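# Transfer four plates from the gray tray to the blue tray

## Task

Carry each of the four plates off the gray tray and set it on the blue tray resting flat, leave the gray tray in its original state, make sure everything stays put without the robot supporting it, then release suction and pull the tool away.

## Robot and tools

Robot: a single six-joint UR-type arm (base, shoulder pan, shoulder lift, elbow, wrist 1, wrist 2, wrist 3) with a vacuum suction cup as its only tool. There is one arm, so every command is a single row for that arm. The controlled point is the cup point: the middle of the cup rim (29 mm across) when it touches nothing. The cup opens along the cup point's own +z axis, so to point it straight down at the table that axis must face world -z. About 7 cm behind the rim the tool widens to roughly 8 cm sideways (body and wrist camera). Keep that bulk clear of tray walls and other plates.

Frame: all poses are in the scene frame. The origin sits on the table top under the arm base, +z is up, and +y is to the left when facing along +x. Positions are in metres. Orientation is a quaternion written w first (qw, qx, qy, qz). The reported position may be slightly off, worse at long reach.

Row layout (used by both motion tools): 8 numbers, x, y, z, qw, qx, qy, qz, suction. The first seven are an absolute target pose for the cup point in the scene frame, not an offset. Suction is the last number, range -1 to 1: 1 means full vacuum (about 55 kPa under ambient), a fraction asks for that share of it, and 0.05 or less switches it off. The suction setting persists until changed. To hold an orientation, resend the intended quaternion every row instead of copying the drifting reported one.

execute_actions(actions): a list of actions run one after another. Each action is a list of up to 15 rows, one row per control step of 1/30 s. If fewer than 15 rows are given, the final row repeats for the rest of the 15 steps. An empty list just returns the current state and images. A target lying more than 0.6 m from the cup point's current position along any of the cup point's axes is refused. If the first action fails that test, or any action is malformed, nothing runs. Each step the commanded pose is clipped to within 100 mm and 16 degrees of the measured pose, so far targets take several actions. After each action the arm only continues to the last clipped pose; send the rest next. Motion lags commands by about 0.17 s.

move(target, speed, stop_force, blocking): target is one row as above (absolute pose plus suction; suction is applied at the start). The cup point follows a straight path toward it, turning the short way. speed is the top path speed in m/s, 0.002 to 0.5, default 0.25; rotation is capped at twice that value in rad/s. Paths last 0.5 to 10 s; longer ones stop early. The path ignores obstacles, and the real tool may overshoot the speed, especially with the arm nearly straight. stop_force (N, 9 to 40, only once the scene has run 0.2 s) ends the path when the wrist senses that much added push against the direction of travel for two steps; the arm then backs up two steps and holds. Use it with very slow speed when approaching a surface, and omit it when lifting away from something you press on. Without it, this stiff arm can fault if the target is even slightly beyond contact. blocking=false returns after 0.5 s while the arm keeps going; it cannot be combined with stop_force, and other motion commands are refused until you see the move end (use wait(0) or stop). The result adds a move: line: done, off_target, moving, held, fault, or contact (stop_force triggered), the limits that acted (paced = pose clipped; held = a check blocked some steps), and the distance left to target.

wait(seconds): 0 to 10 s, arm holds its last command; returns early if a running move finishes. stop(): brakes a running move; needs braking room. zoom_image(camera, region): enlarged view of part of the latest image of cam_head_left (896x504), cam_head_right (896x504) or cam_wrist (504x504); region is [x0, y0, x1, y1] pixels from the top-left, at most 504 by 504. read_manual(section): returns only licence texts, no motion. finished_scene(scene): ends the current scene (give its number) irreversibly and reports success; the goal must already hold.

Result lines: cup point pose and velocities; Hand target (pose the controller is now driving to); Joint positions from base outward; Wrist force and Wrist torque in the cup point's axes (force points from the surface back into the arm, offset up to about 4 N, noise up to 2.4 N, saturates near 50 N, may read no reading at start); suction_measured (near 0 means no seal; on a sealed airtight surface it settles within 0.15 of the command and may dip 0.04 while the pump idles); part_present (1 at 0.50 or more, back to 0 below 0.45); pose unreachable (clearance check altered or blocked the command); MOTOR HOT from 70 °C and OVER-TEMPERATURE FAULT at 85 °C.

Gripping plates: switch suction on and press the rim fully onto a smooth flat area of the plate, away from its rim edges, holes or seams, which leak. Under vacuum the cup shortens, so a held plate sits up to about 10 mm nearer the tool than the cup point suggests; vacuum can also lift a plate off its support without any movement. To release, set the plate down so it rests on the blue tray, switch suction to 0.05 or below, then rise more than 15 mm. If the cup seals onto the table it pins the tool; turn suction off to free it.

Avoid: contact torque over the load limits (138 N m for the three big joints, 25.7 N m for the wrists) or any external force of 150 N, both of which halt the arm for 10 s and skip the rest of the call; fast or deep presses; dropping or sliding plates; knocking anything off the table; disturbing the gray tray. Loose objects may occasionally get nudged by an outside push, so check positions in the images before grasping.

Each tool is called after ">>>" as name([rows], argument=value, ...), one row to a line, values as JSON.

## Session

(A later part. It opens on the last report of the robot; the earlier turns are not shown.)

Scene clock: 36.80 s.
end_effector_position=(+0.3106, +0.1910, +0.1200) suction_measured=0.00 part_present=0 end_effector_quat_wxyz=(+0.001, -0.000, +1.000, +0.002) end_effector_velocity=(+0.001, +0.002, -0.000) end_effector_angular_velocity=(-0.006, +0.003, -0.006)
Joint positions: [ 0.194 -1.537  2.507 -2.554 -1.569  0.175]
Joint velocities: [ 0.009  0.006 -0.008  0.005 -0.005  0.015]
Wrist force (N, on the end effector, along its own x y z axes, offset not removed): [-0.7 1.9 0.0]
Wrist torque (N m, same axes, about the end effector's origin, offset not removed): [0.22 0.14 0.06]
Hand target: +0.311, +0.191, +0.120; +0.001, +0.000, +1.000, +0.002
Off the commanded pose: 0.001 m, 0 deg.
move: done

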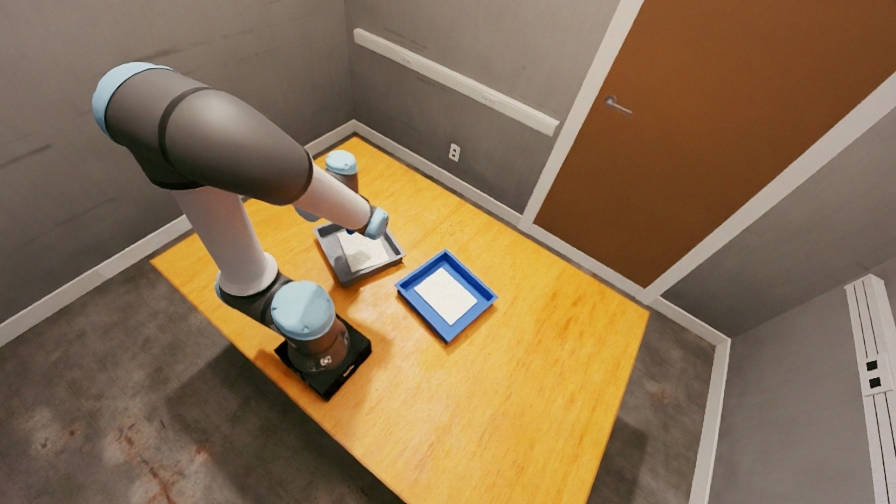

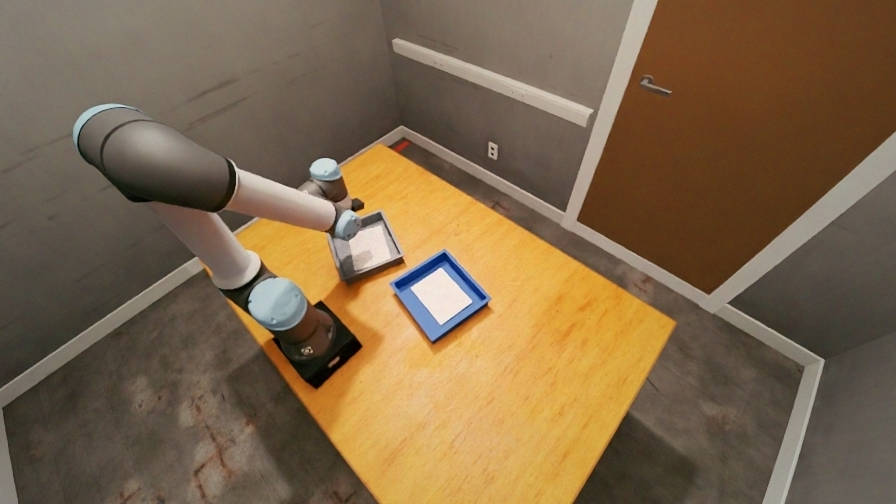

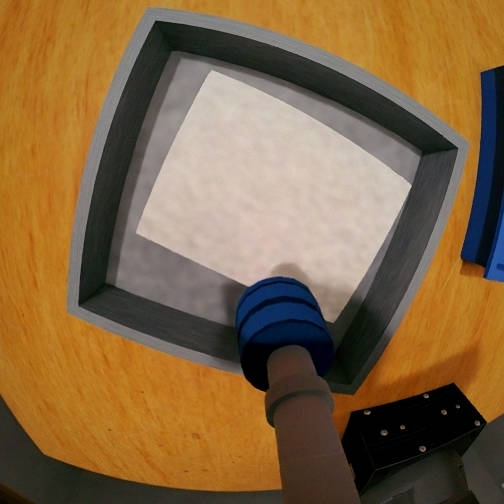

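>>> move(target=[0.352,0.193,0.019,0,0,1,0,1], speed=0.1)

>>> wait(seconds=0.5)

>>> move(target=[0.352,0.195,0.09,0,0,1,0,1], speed=0.06)

>>> zoom_image(camera="cam_head_left", region=[300,200,420,300])

Scene clock: 44.33 s.
end_effector_position=(+0.3522, +0.1930, +0.0191) suction_measured=0.55 part_present=1 end_effector_quat_wxyz=(-0.000, +0.000, +1.000, -0.000) end_effector_velocity=(+0.001, +0.000, -0.002) end_effector_angular_velocity=(-0.000, +0.000, +0.000)
Joint positions: [ 0.182 -1.119  2.453 -2.916 -1.573  0.164]
Joint velocities: [ 0.     0.007 -0.002 -0.004 -0.     0.   ]
Wrist force (N, on the end effector, along its own x y z axes, offset not removed): [0.1 -1.3 4.2]
Wrist torque (N m, same axes, about the end effector's origin, offset not removed): [-0.28 -0.05 0.08]
Hand target: +0.352, +0.193, +0.019; +0.000, -0.000, +1.000, -0.000
Off the commanded pose: 0.000 m, 0 deg.
move: done

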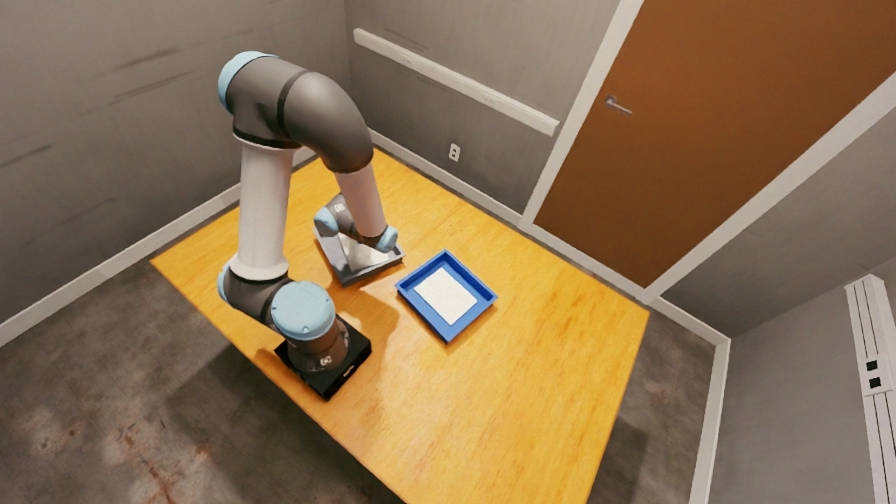

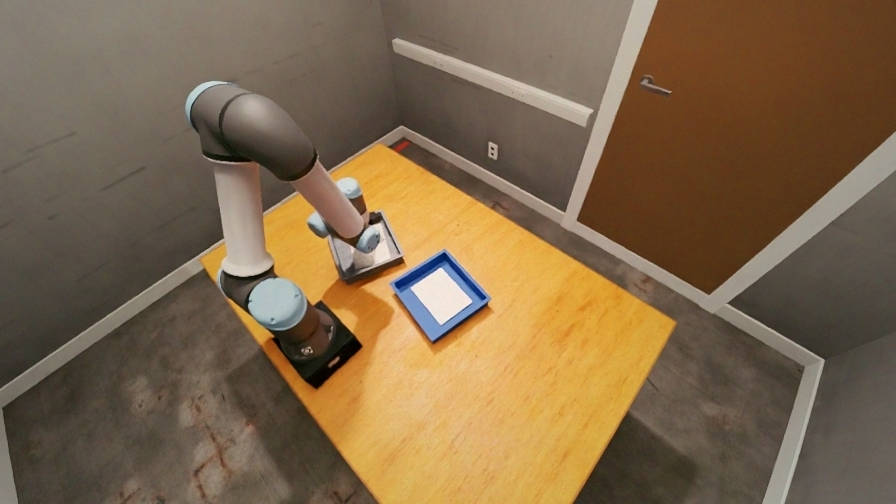

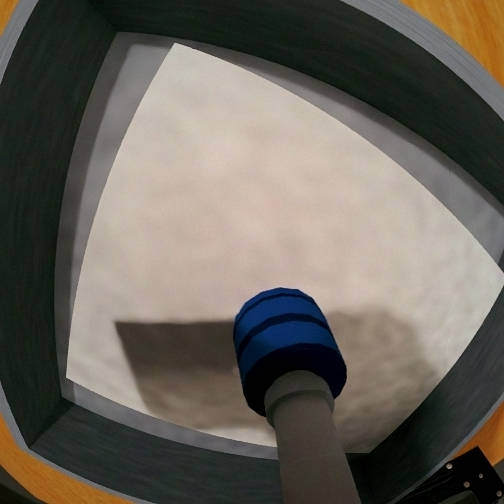

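Scene clock: 44.83 s.
end_effector_position=(+0.3522, +0.1930, +0.0189) suction_measured=0.99 part_present=1 end_effector_quat_wxyz=(+0.000, +0.000, +1.000, -0.000) end_effector_velocity=(+0.000, -0.000, +0.000) end_effector_angular_velocity=(-0.000, -0.000, +0.000)
Joint positions: [ 0.182 -1.118  2.453 -2.917 -1.573  0.164]
Joint velocities: [-0.    -0.001 -0.     0.001 -0.    -0.001]
Wrist force (N, on the end effector, along its own x y z axes, offset not removed): [-2.4 0.9 2.0]
Wrist torque (N m, same axes, about the end effector's origin, offset not removed): [0.14 0.34 -0.01]
Hand target: +0.352, +0.193, +0.019; +0.000, -0.000, +1.000, -0.000
Off the commanded pose: 0.000 m, 0 deg.
wait: 0.50 s; at rest by 0.17 s

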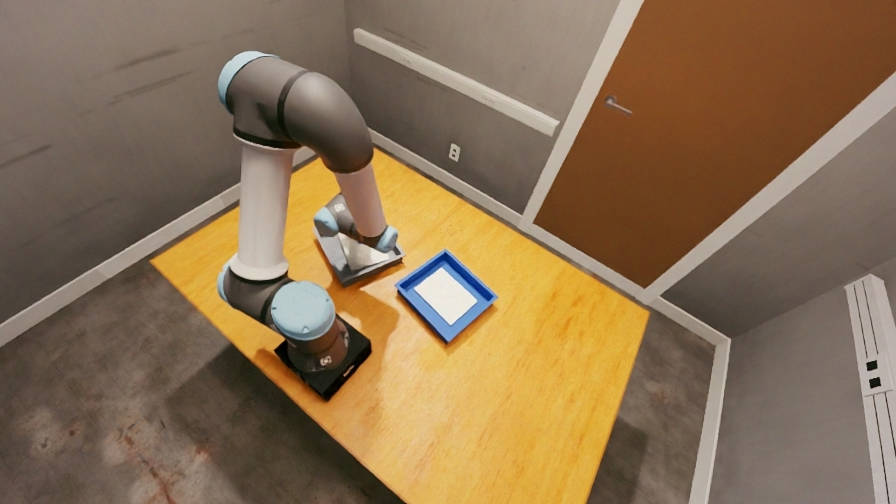

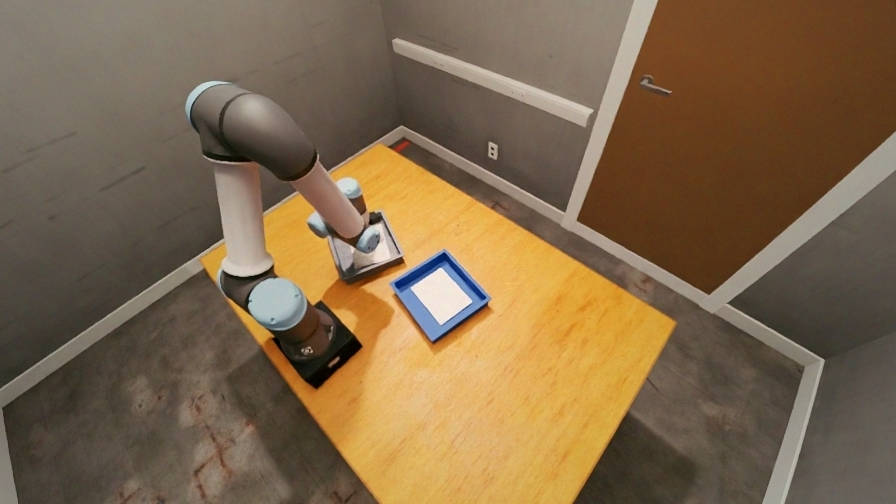

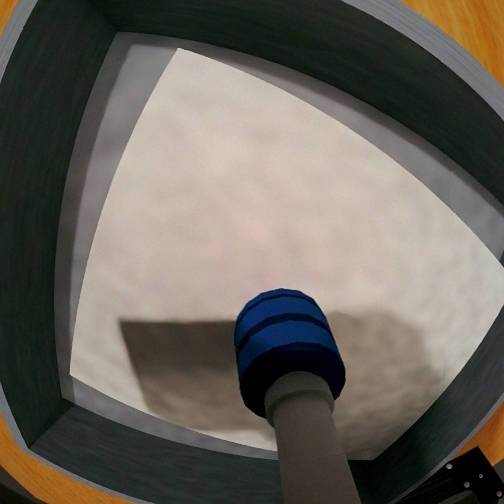

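Scene clock: 46.43 s.
end_effector_position=(+0.3519, +0.1950, +0.0899) suction_measured=0.96 part_present=1 end_effector_quat_wxyz=(+0.000, +0.000, +1.000, +0.000) end_effector_velocity=(-0.000, +0.000, +0.002) end_effector_angular_velocity=(-0.000, +0.001, +0.000)
Joint positions: [ 0.188 -1.36   2.429 -2.651 -1.573  0.169]
Joint velocities: [ 0.    -0.006 -0.002  0.009 -0.     0.   ]
Wrist force (N, on the end effector, along its own x y z axes, offset not removed): [-3.0 2.5 1.1]
Wrist torque (N m, same axes, about the end effector's origin, offset not removed): [0.24 0.39 -0.12]
Hand target: +0.352, +0.195, +0.090; +0.000, +0.000, +1.000, +0.000
Off the commanded pose: 0.000 m, 0 deg.
move: done

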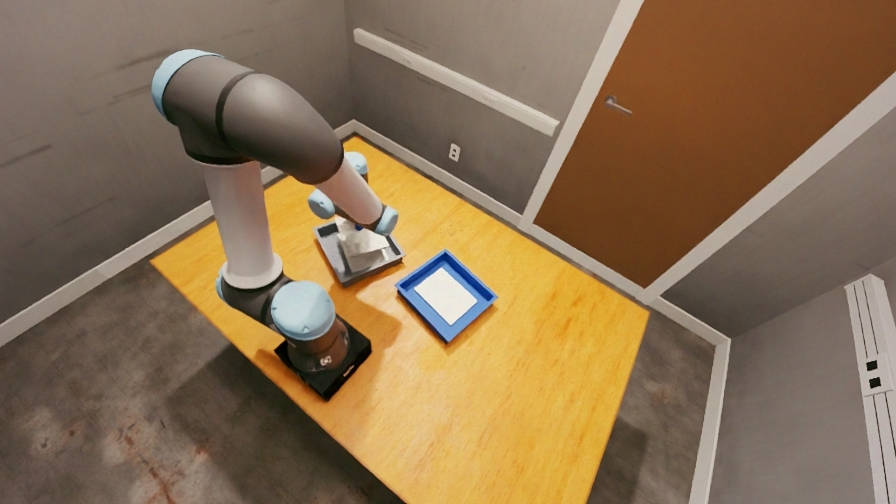

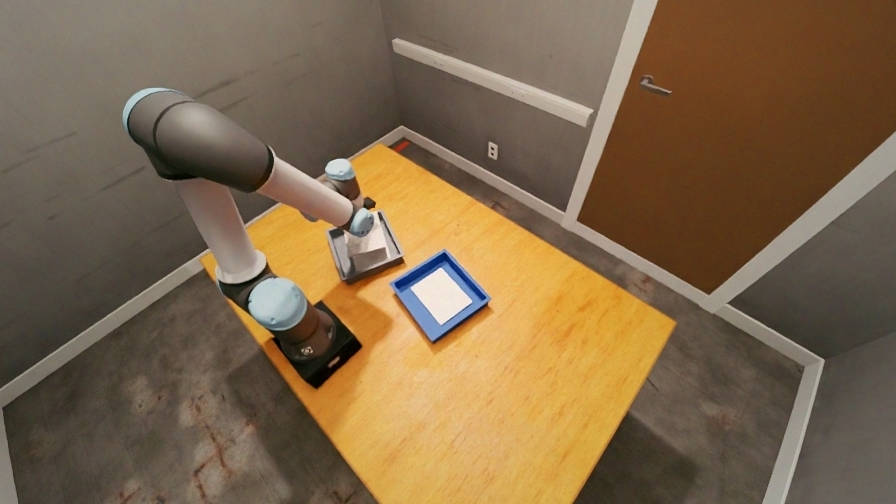

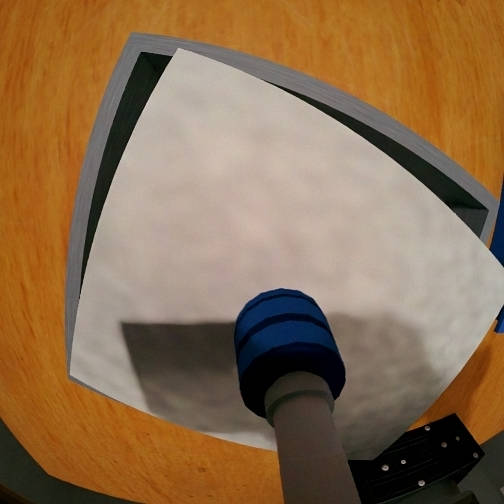

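Region (300, 200, 420, 300) of cam_head_left's 896x504 image, scaled by 4.200, with more detail than that image has.

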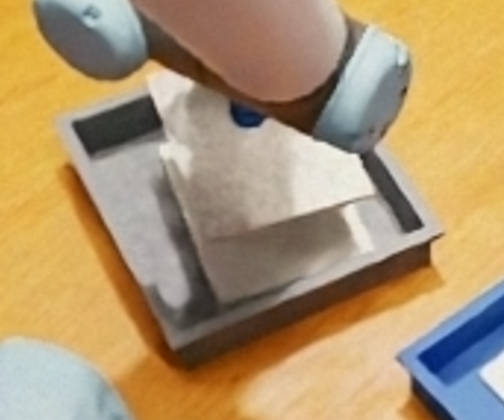

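>>> move(target=[0.378,-0.136,0.09,0,-0.156,0.988,0,1], speed=0.35)

>>> move(target=[0.378,-0.136,0.014,0,-0.156,0.988,0,1], speed=0.15)

>>> move(target=[0.378,-0.136,-0.01,0,-0.156,0.988,0,1], speed=0.005, stop_force=9)

>>> execute_actions([
  [[0.378,-0.136,0.014,0,-0.156,0.988,0,0]],
])

>>> move(target=[0.378,-0.136,0.09,0,-0.156,0.988,0,0])

>>> move(target=[0.33,0.19,0.1,0,0,1,0,0], speed=0.4)

Scene clock: 54.70 s.
end_effector_position=(+0.3773, -0.1370, +0.0900) suction_measured=1.00 part_present=1 end_effector_quat_wxyz=(-0.001, -0.156, +0.988, -0.002) end_effector_velocity=(+0.001, -0.001, -0.000) end_effector_angular_velocity=(+0.001, -0.000, +0.003)
Joint positions: [-0.67  -1.364  2.432 -2.649 -1.567 -1.002]
Joint velocities: [-0.003  0.002 -0.003  0.001  0.001 -0.006]
Wrist force (N, on the end effector, along its own x y z axes, offset not removed): [0.6 0.9 3.7]
Wrist torque (N m, same axes, about the end effector's origin, offset not removed): [0.02 -0.05 0.01]
Hand target: +0.377, -0.137, +0.090; -0.001, -0.156, +0.988, -0.002
Off the commanded pose: 0.001 m, 0 deg.
move: done

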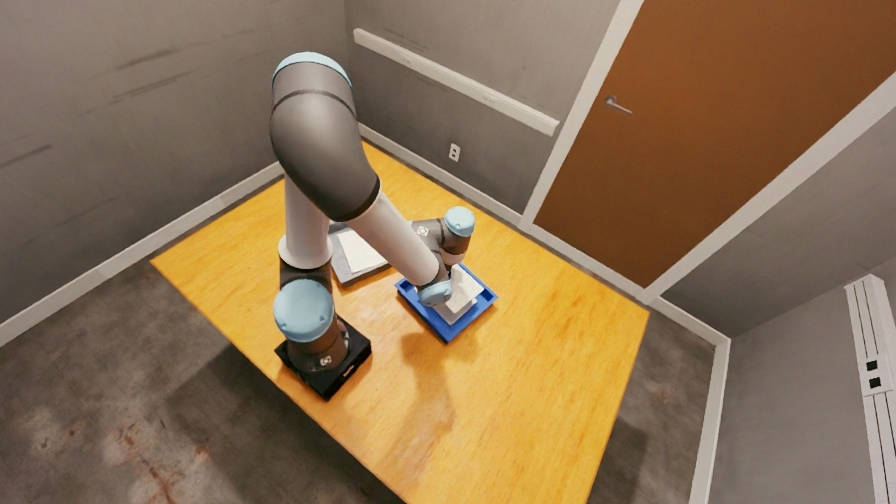

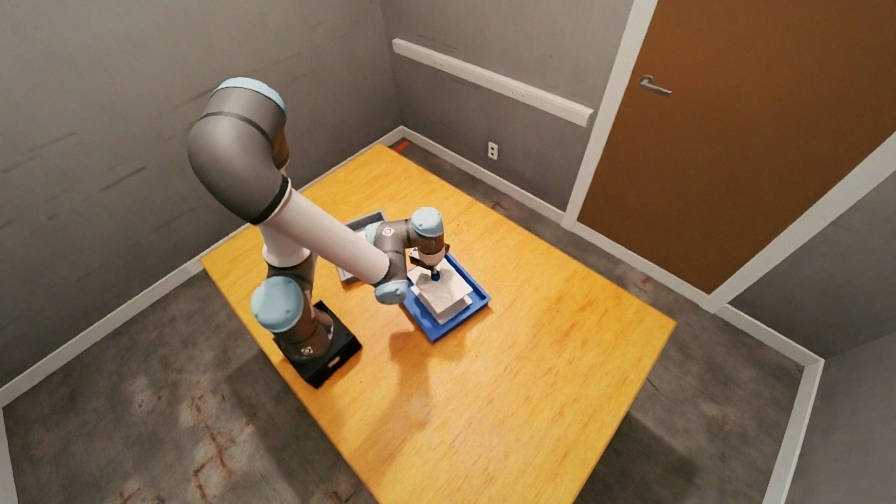

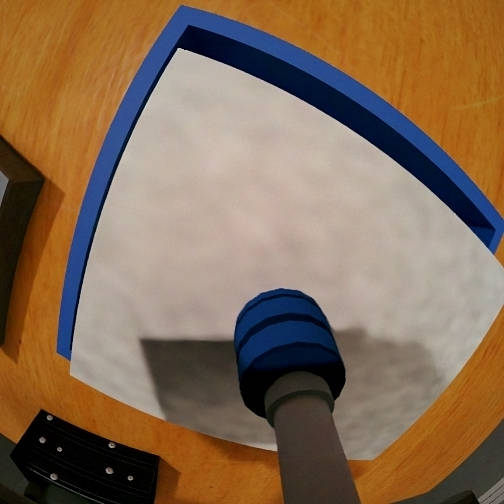

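Scene clock: 55.77 s.
end_effector_position=(+0.3781, -0.1361, +0.0140) suction_measured=0.96 part_present=1 end_effector_quat_wxyz=(-0.000, -0.156, +0.988, +0.000) end_effector_velocity=(+0.001, -0.000, -0.002) end_effector_angular_velocity=(-0.001, -0.001, +0.001)
Joint positions: [-0.668 -1.102  2.453 -2.93  -1.564 -1.   ]
Joint velocities: [ 0.     0.007 -0.001 -0.008  0.    -0.001]
Wrist force (N, on the end effector, along its own x y z axes, offset not removed): [-1.3 3.1 2.6]
Wrist torque (N m, same axes, about the end effector's origin, offset not removed): [0.33 0.22 0.07]
Hand target: +0.378, -0.136, +0.014; +0.000, -0.156, +0.988, +0.000
Off the commanded pose: 0.000 m, 0 deg.
move: done

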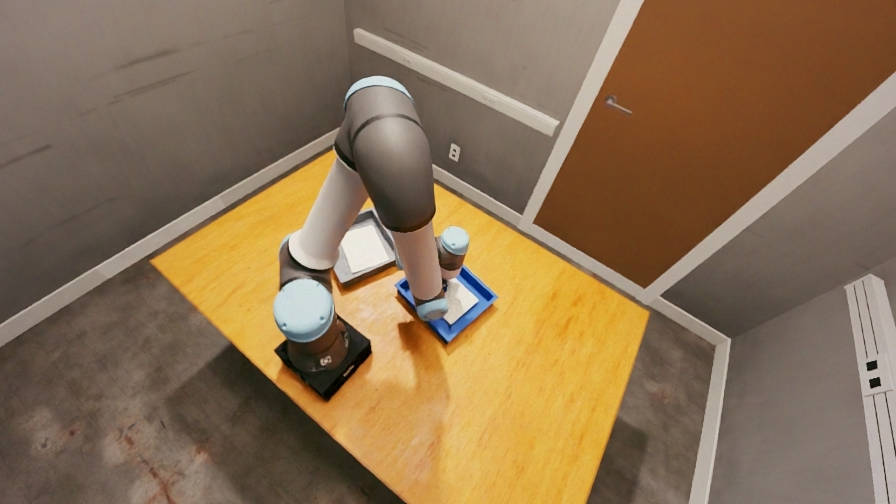

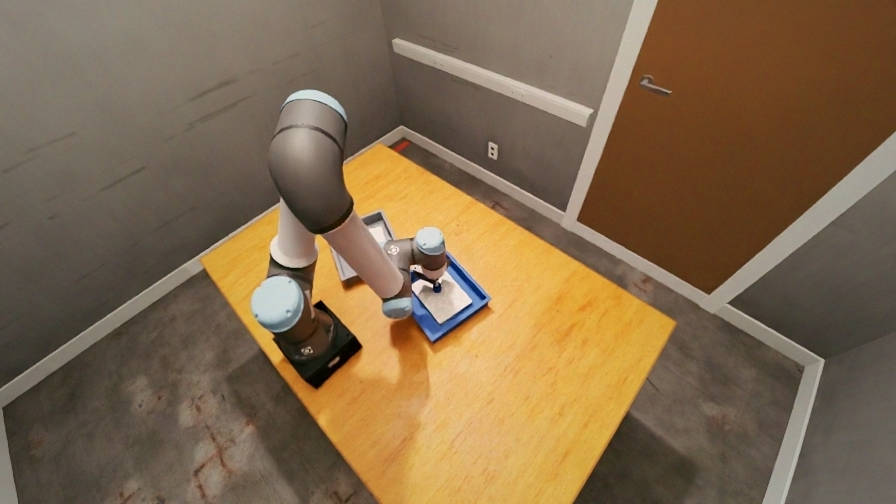

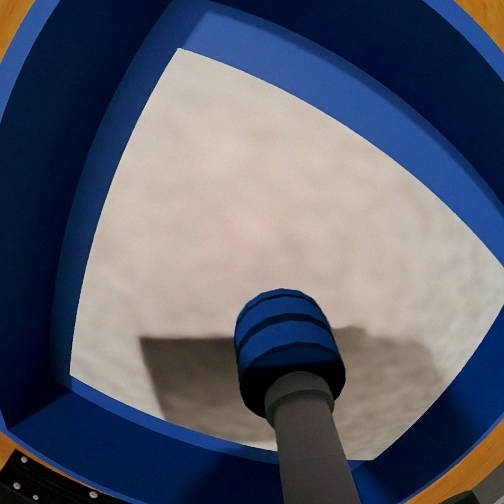

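Scene clock: 57.67 s.
end_effector_position=(+0.3781, -0.1361, +0.0064) suction_measured=1.00 part_present=1 end_effector_quat_wxyz=(+0.000, -0.156, +0.988, -0.000) end_effector_velocity=(-0.000, +0.001, +0.001) end_effector_angular_velocity=(+0.001, +0.001, +0.001)
Joint positions: [-0.668 -1.074  2.452 -2.957 -1.564 -1.   ]
Joint velocities: [ 0.001 -0.005  0.     0.007  0.    -0.   ]
Wrist force (N, on the end effector, along its own x y z axes, offset not removed): [0.6 1.2 -21.9]
Wrist torque (N m, same axes, about the end effector's origin, offset not removed): [-0.06 -0.06 0.00]
Hand target: +0.378, -0.136, +0.007; -0.000, -0.156, +0.988, +0.000
Off the commanded pose: 0.016 m, 0 deg.
move: contact

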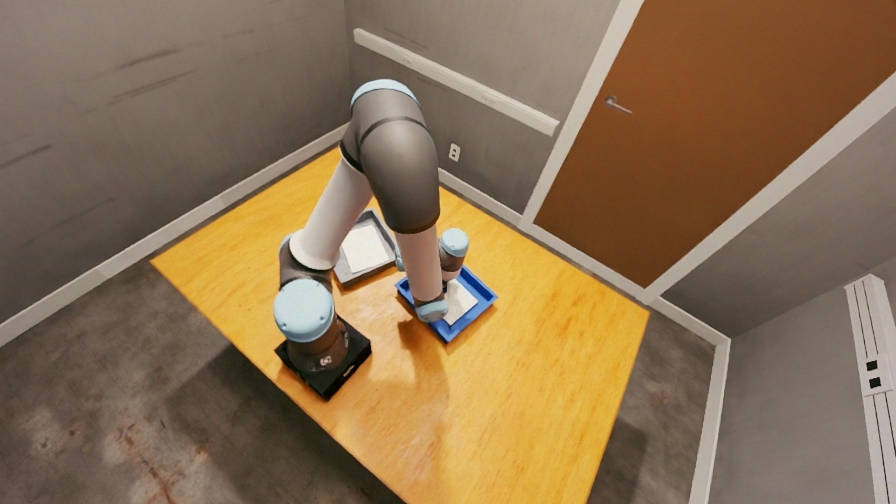

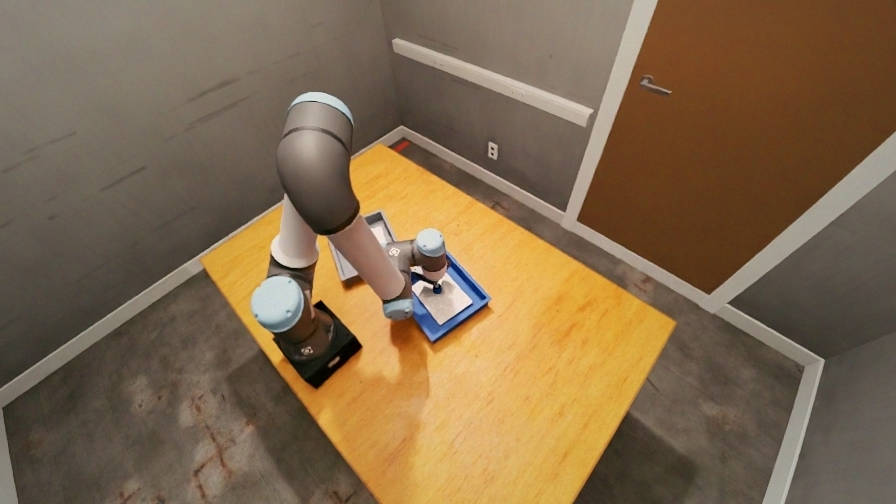

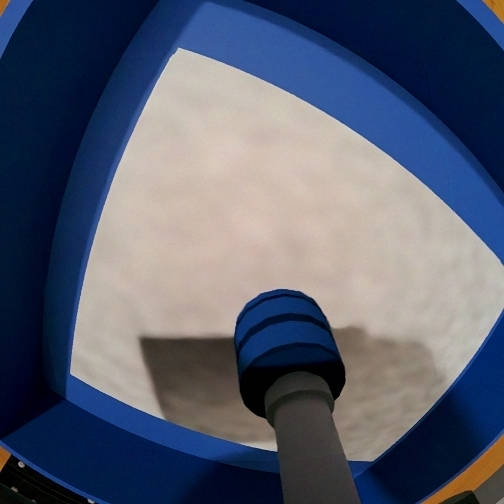

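Scene clock: 58.17 s.
end_effector_position=(+0.3780, -0.1359, +0.0139) suction_measured=0.00 part_present=0 end_effector_quat_wxyz=(-0.000, -0.156, +0.988, +0.000) end_effector_velocity=(+0.000, -0.000, +0.001) end_effector_angular_velocity=(-0.001, -0.000, -0.000)
Joint positions: [-0.668 -1.102  2.453 -2.931 -1.564 -1.   ]
Joint velocities: [ 0.    -0.003 -0.     0.003 -0.     0.   ]
Wrist force (N, on the end effector, along its own x y z axes, offset not removed): [0.6 0.9 -4.8]
Wrist torque (N m, same axes, about the end effector's origin, offset not removed): [-0.08 -0.18 -0.10]
Hand target: +0.378, -0.136, +0.014; +0.000, -0.156, +0.988, -0.000
Off the commanded pose: 0.000 m, 0 deg.

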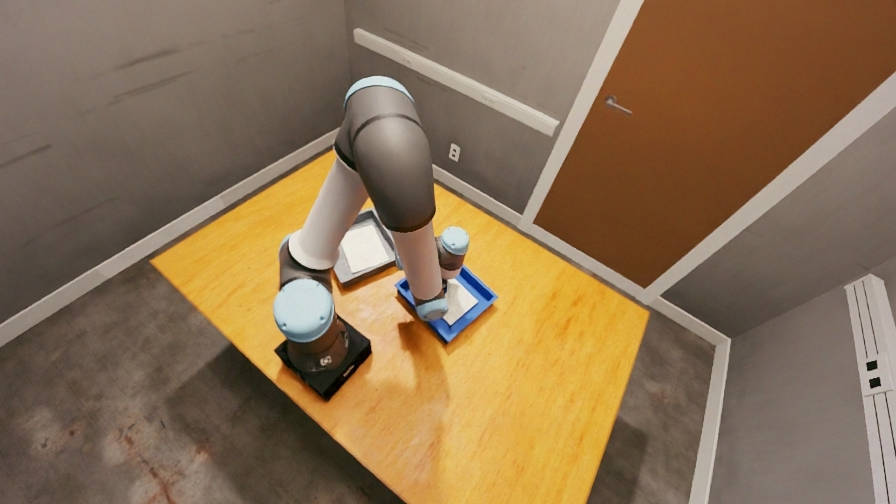

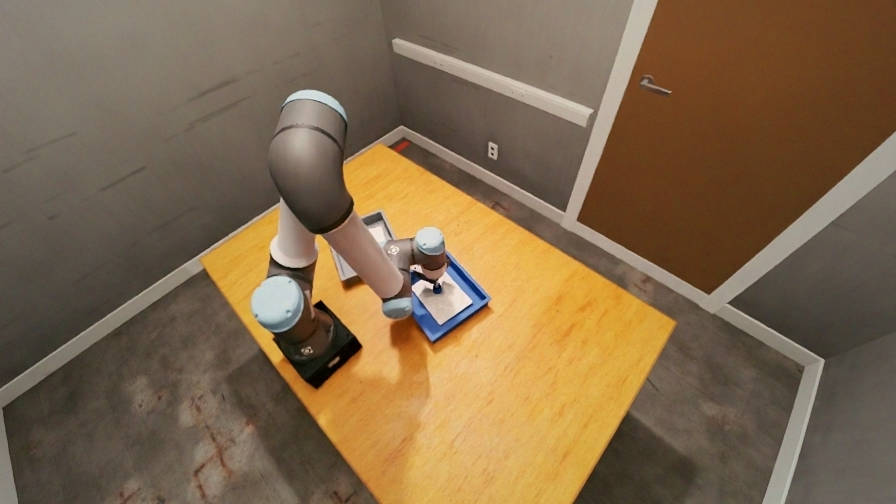

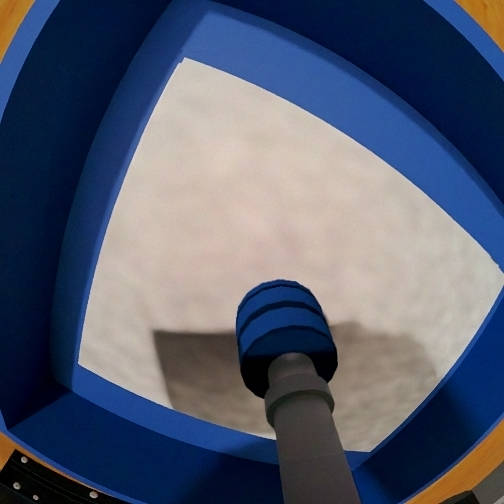

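Scene clock: 59.13 s.
end_effector_position=(+0.3779, -0.1359, +0.0899) suction_measured=0.00 part_present=0 end_effector_quat_wxyz=(+0.000, -0.156, +0.988, -0.000) end_effector_velocity=(-0.000, +0.000, +0.001) end_effector_angular_velocity=(+0.002, +0.003, +0.000)
Joint positions: [-0.669 -1.364  2.431 -2.647 -1.564 -1.001]
Joint velocities: [-0.    -0.005 -0.003  0.012 -0.    -0.001]
Wrist force (N, on the end effector, along its own x y z axes, offset not removed): [-2.4 0.0 -1.4]
Wrist torque (N m, same axes, about the end effector's origin, offset not removed): [-0.03 0.37 0.10]
Hand target: +0.378, -0.136, +0.090; -0.000, -0.156, +0.988, -0.000
Off the commanded pose: 0.000 m, 0 deg.
move: done

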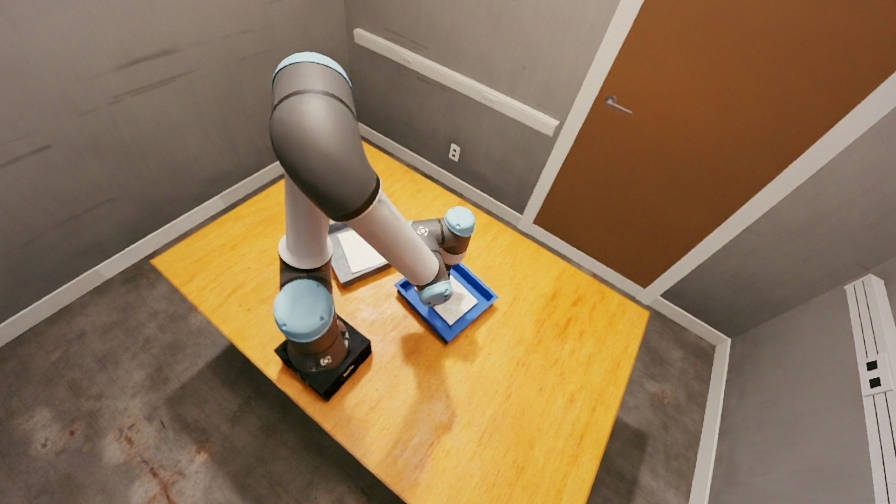

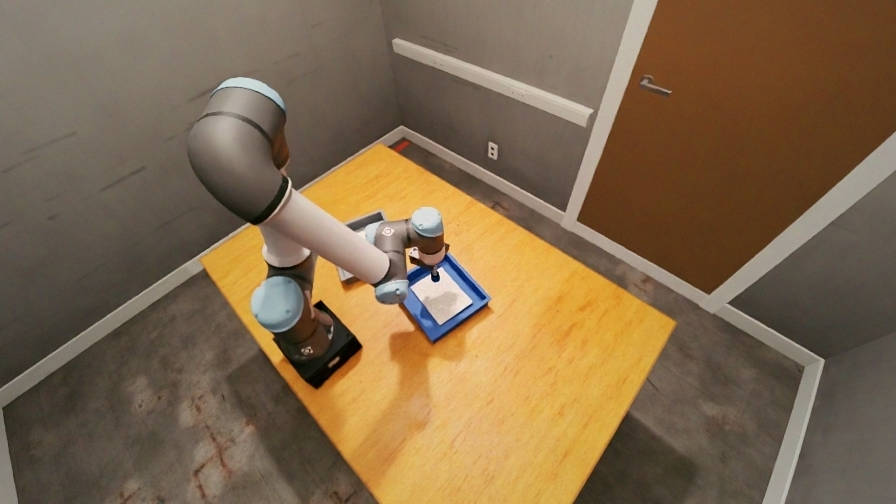

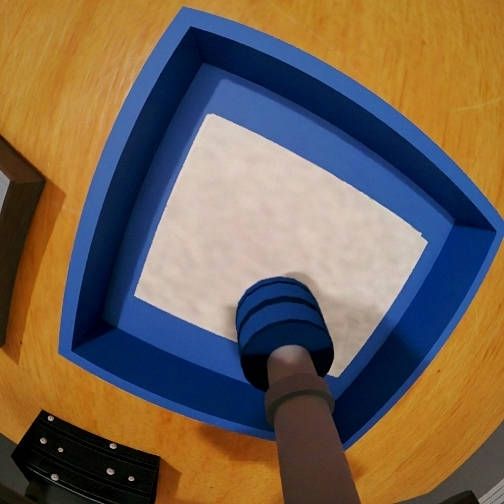

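Scene clock: 60.67 s.
end_effector_position=(+0.3306, +0.1909, +0.1000) suction_measured=0.00 part_present=0 end_effector_quat_wxyz=(+0.001, -0.000, +1.000, +0.002) end_effector_velocity=(+0.001, +0.002, -0.000) end_effector_angular_velocity=(-0.005, +0.003, -0.005)
Joint positions: [ 0.184 -1.433  2.479 -2.63  -1.569  0.165]
Joint velocities: [ 0.007  0.005 -0.007  0.006 -0.005  0.013]
Wrist force (N, on the end effector, along its own x y z axes, offset not removed): [-0.2 3.3 -1.5]
Wrist torque (N m, same axes, about the end effector's origin, offset not removed): [0.41 -0.03 -0.03]
Hand target: +0.331, +0.191, +0.100; +0.001, +0.000, +1.000, +0.002
Off the commanded pose: 0.001 m, 0 deg.
move: done

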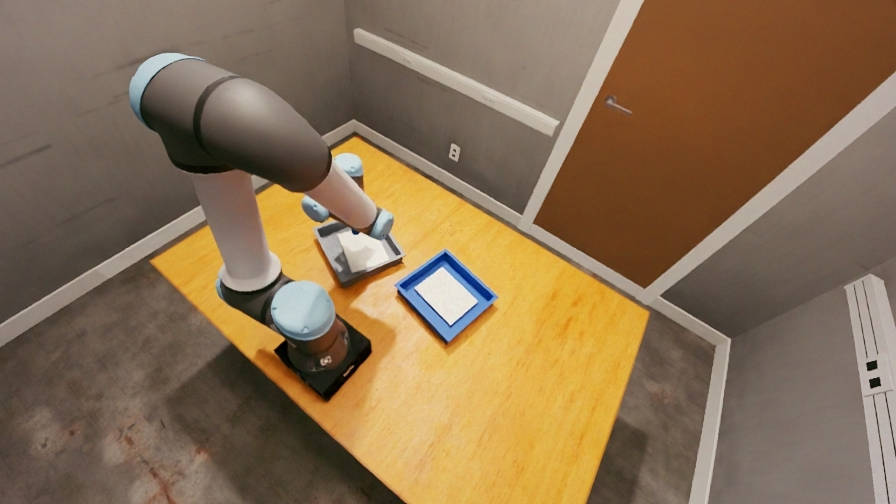

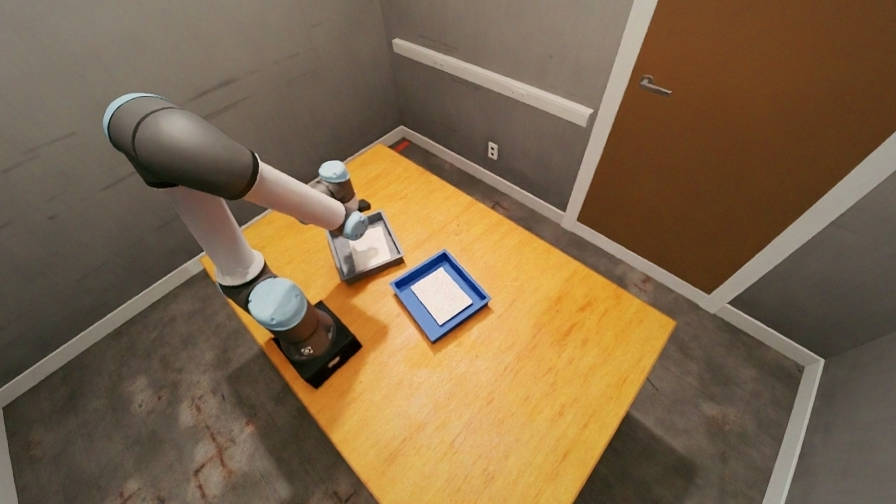

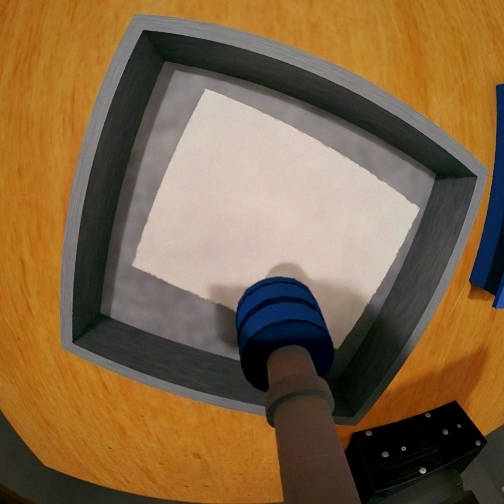

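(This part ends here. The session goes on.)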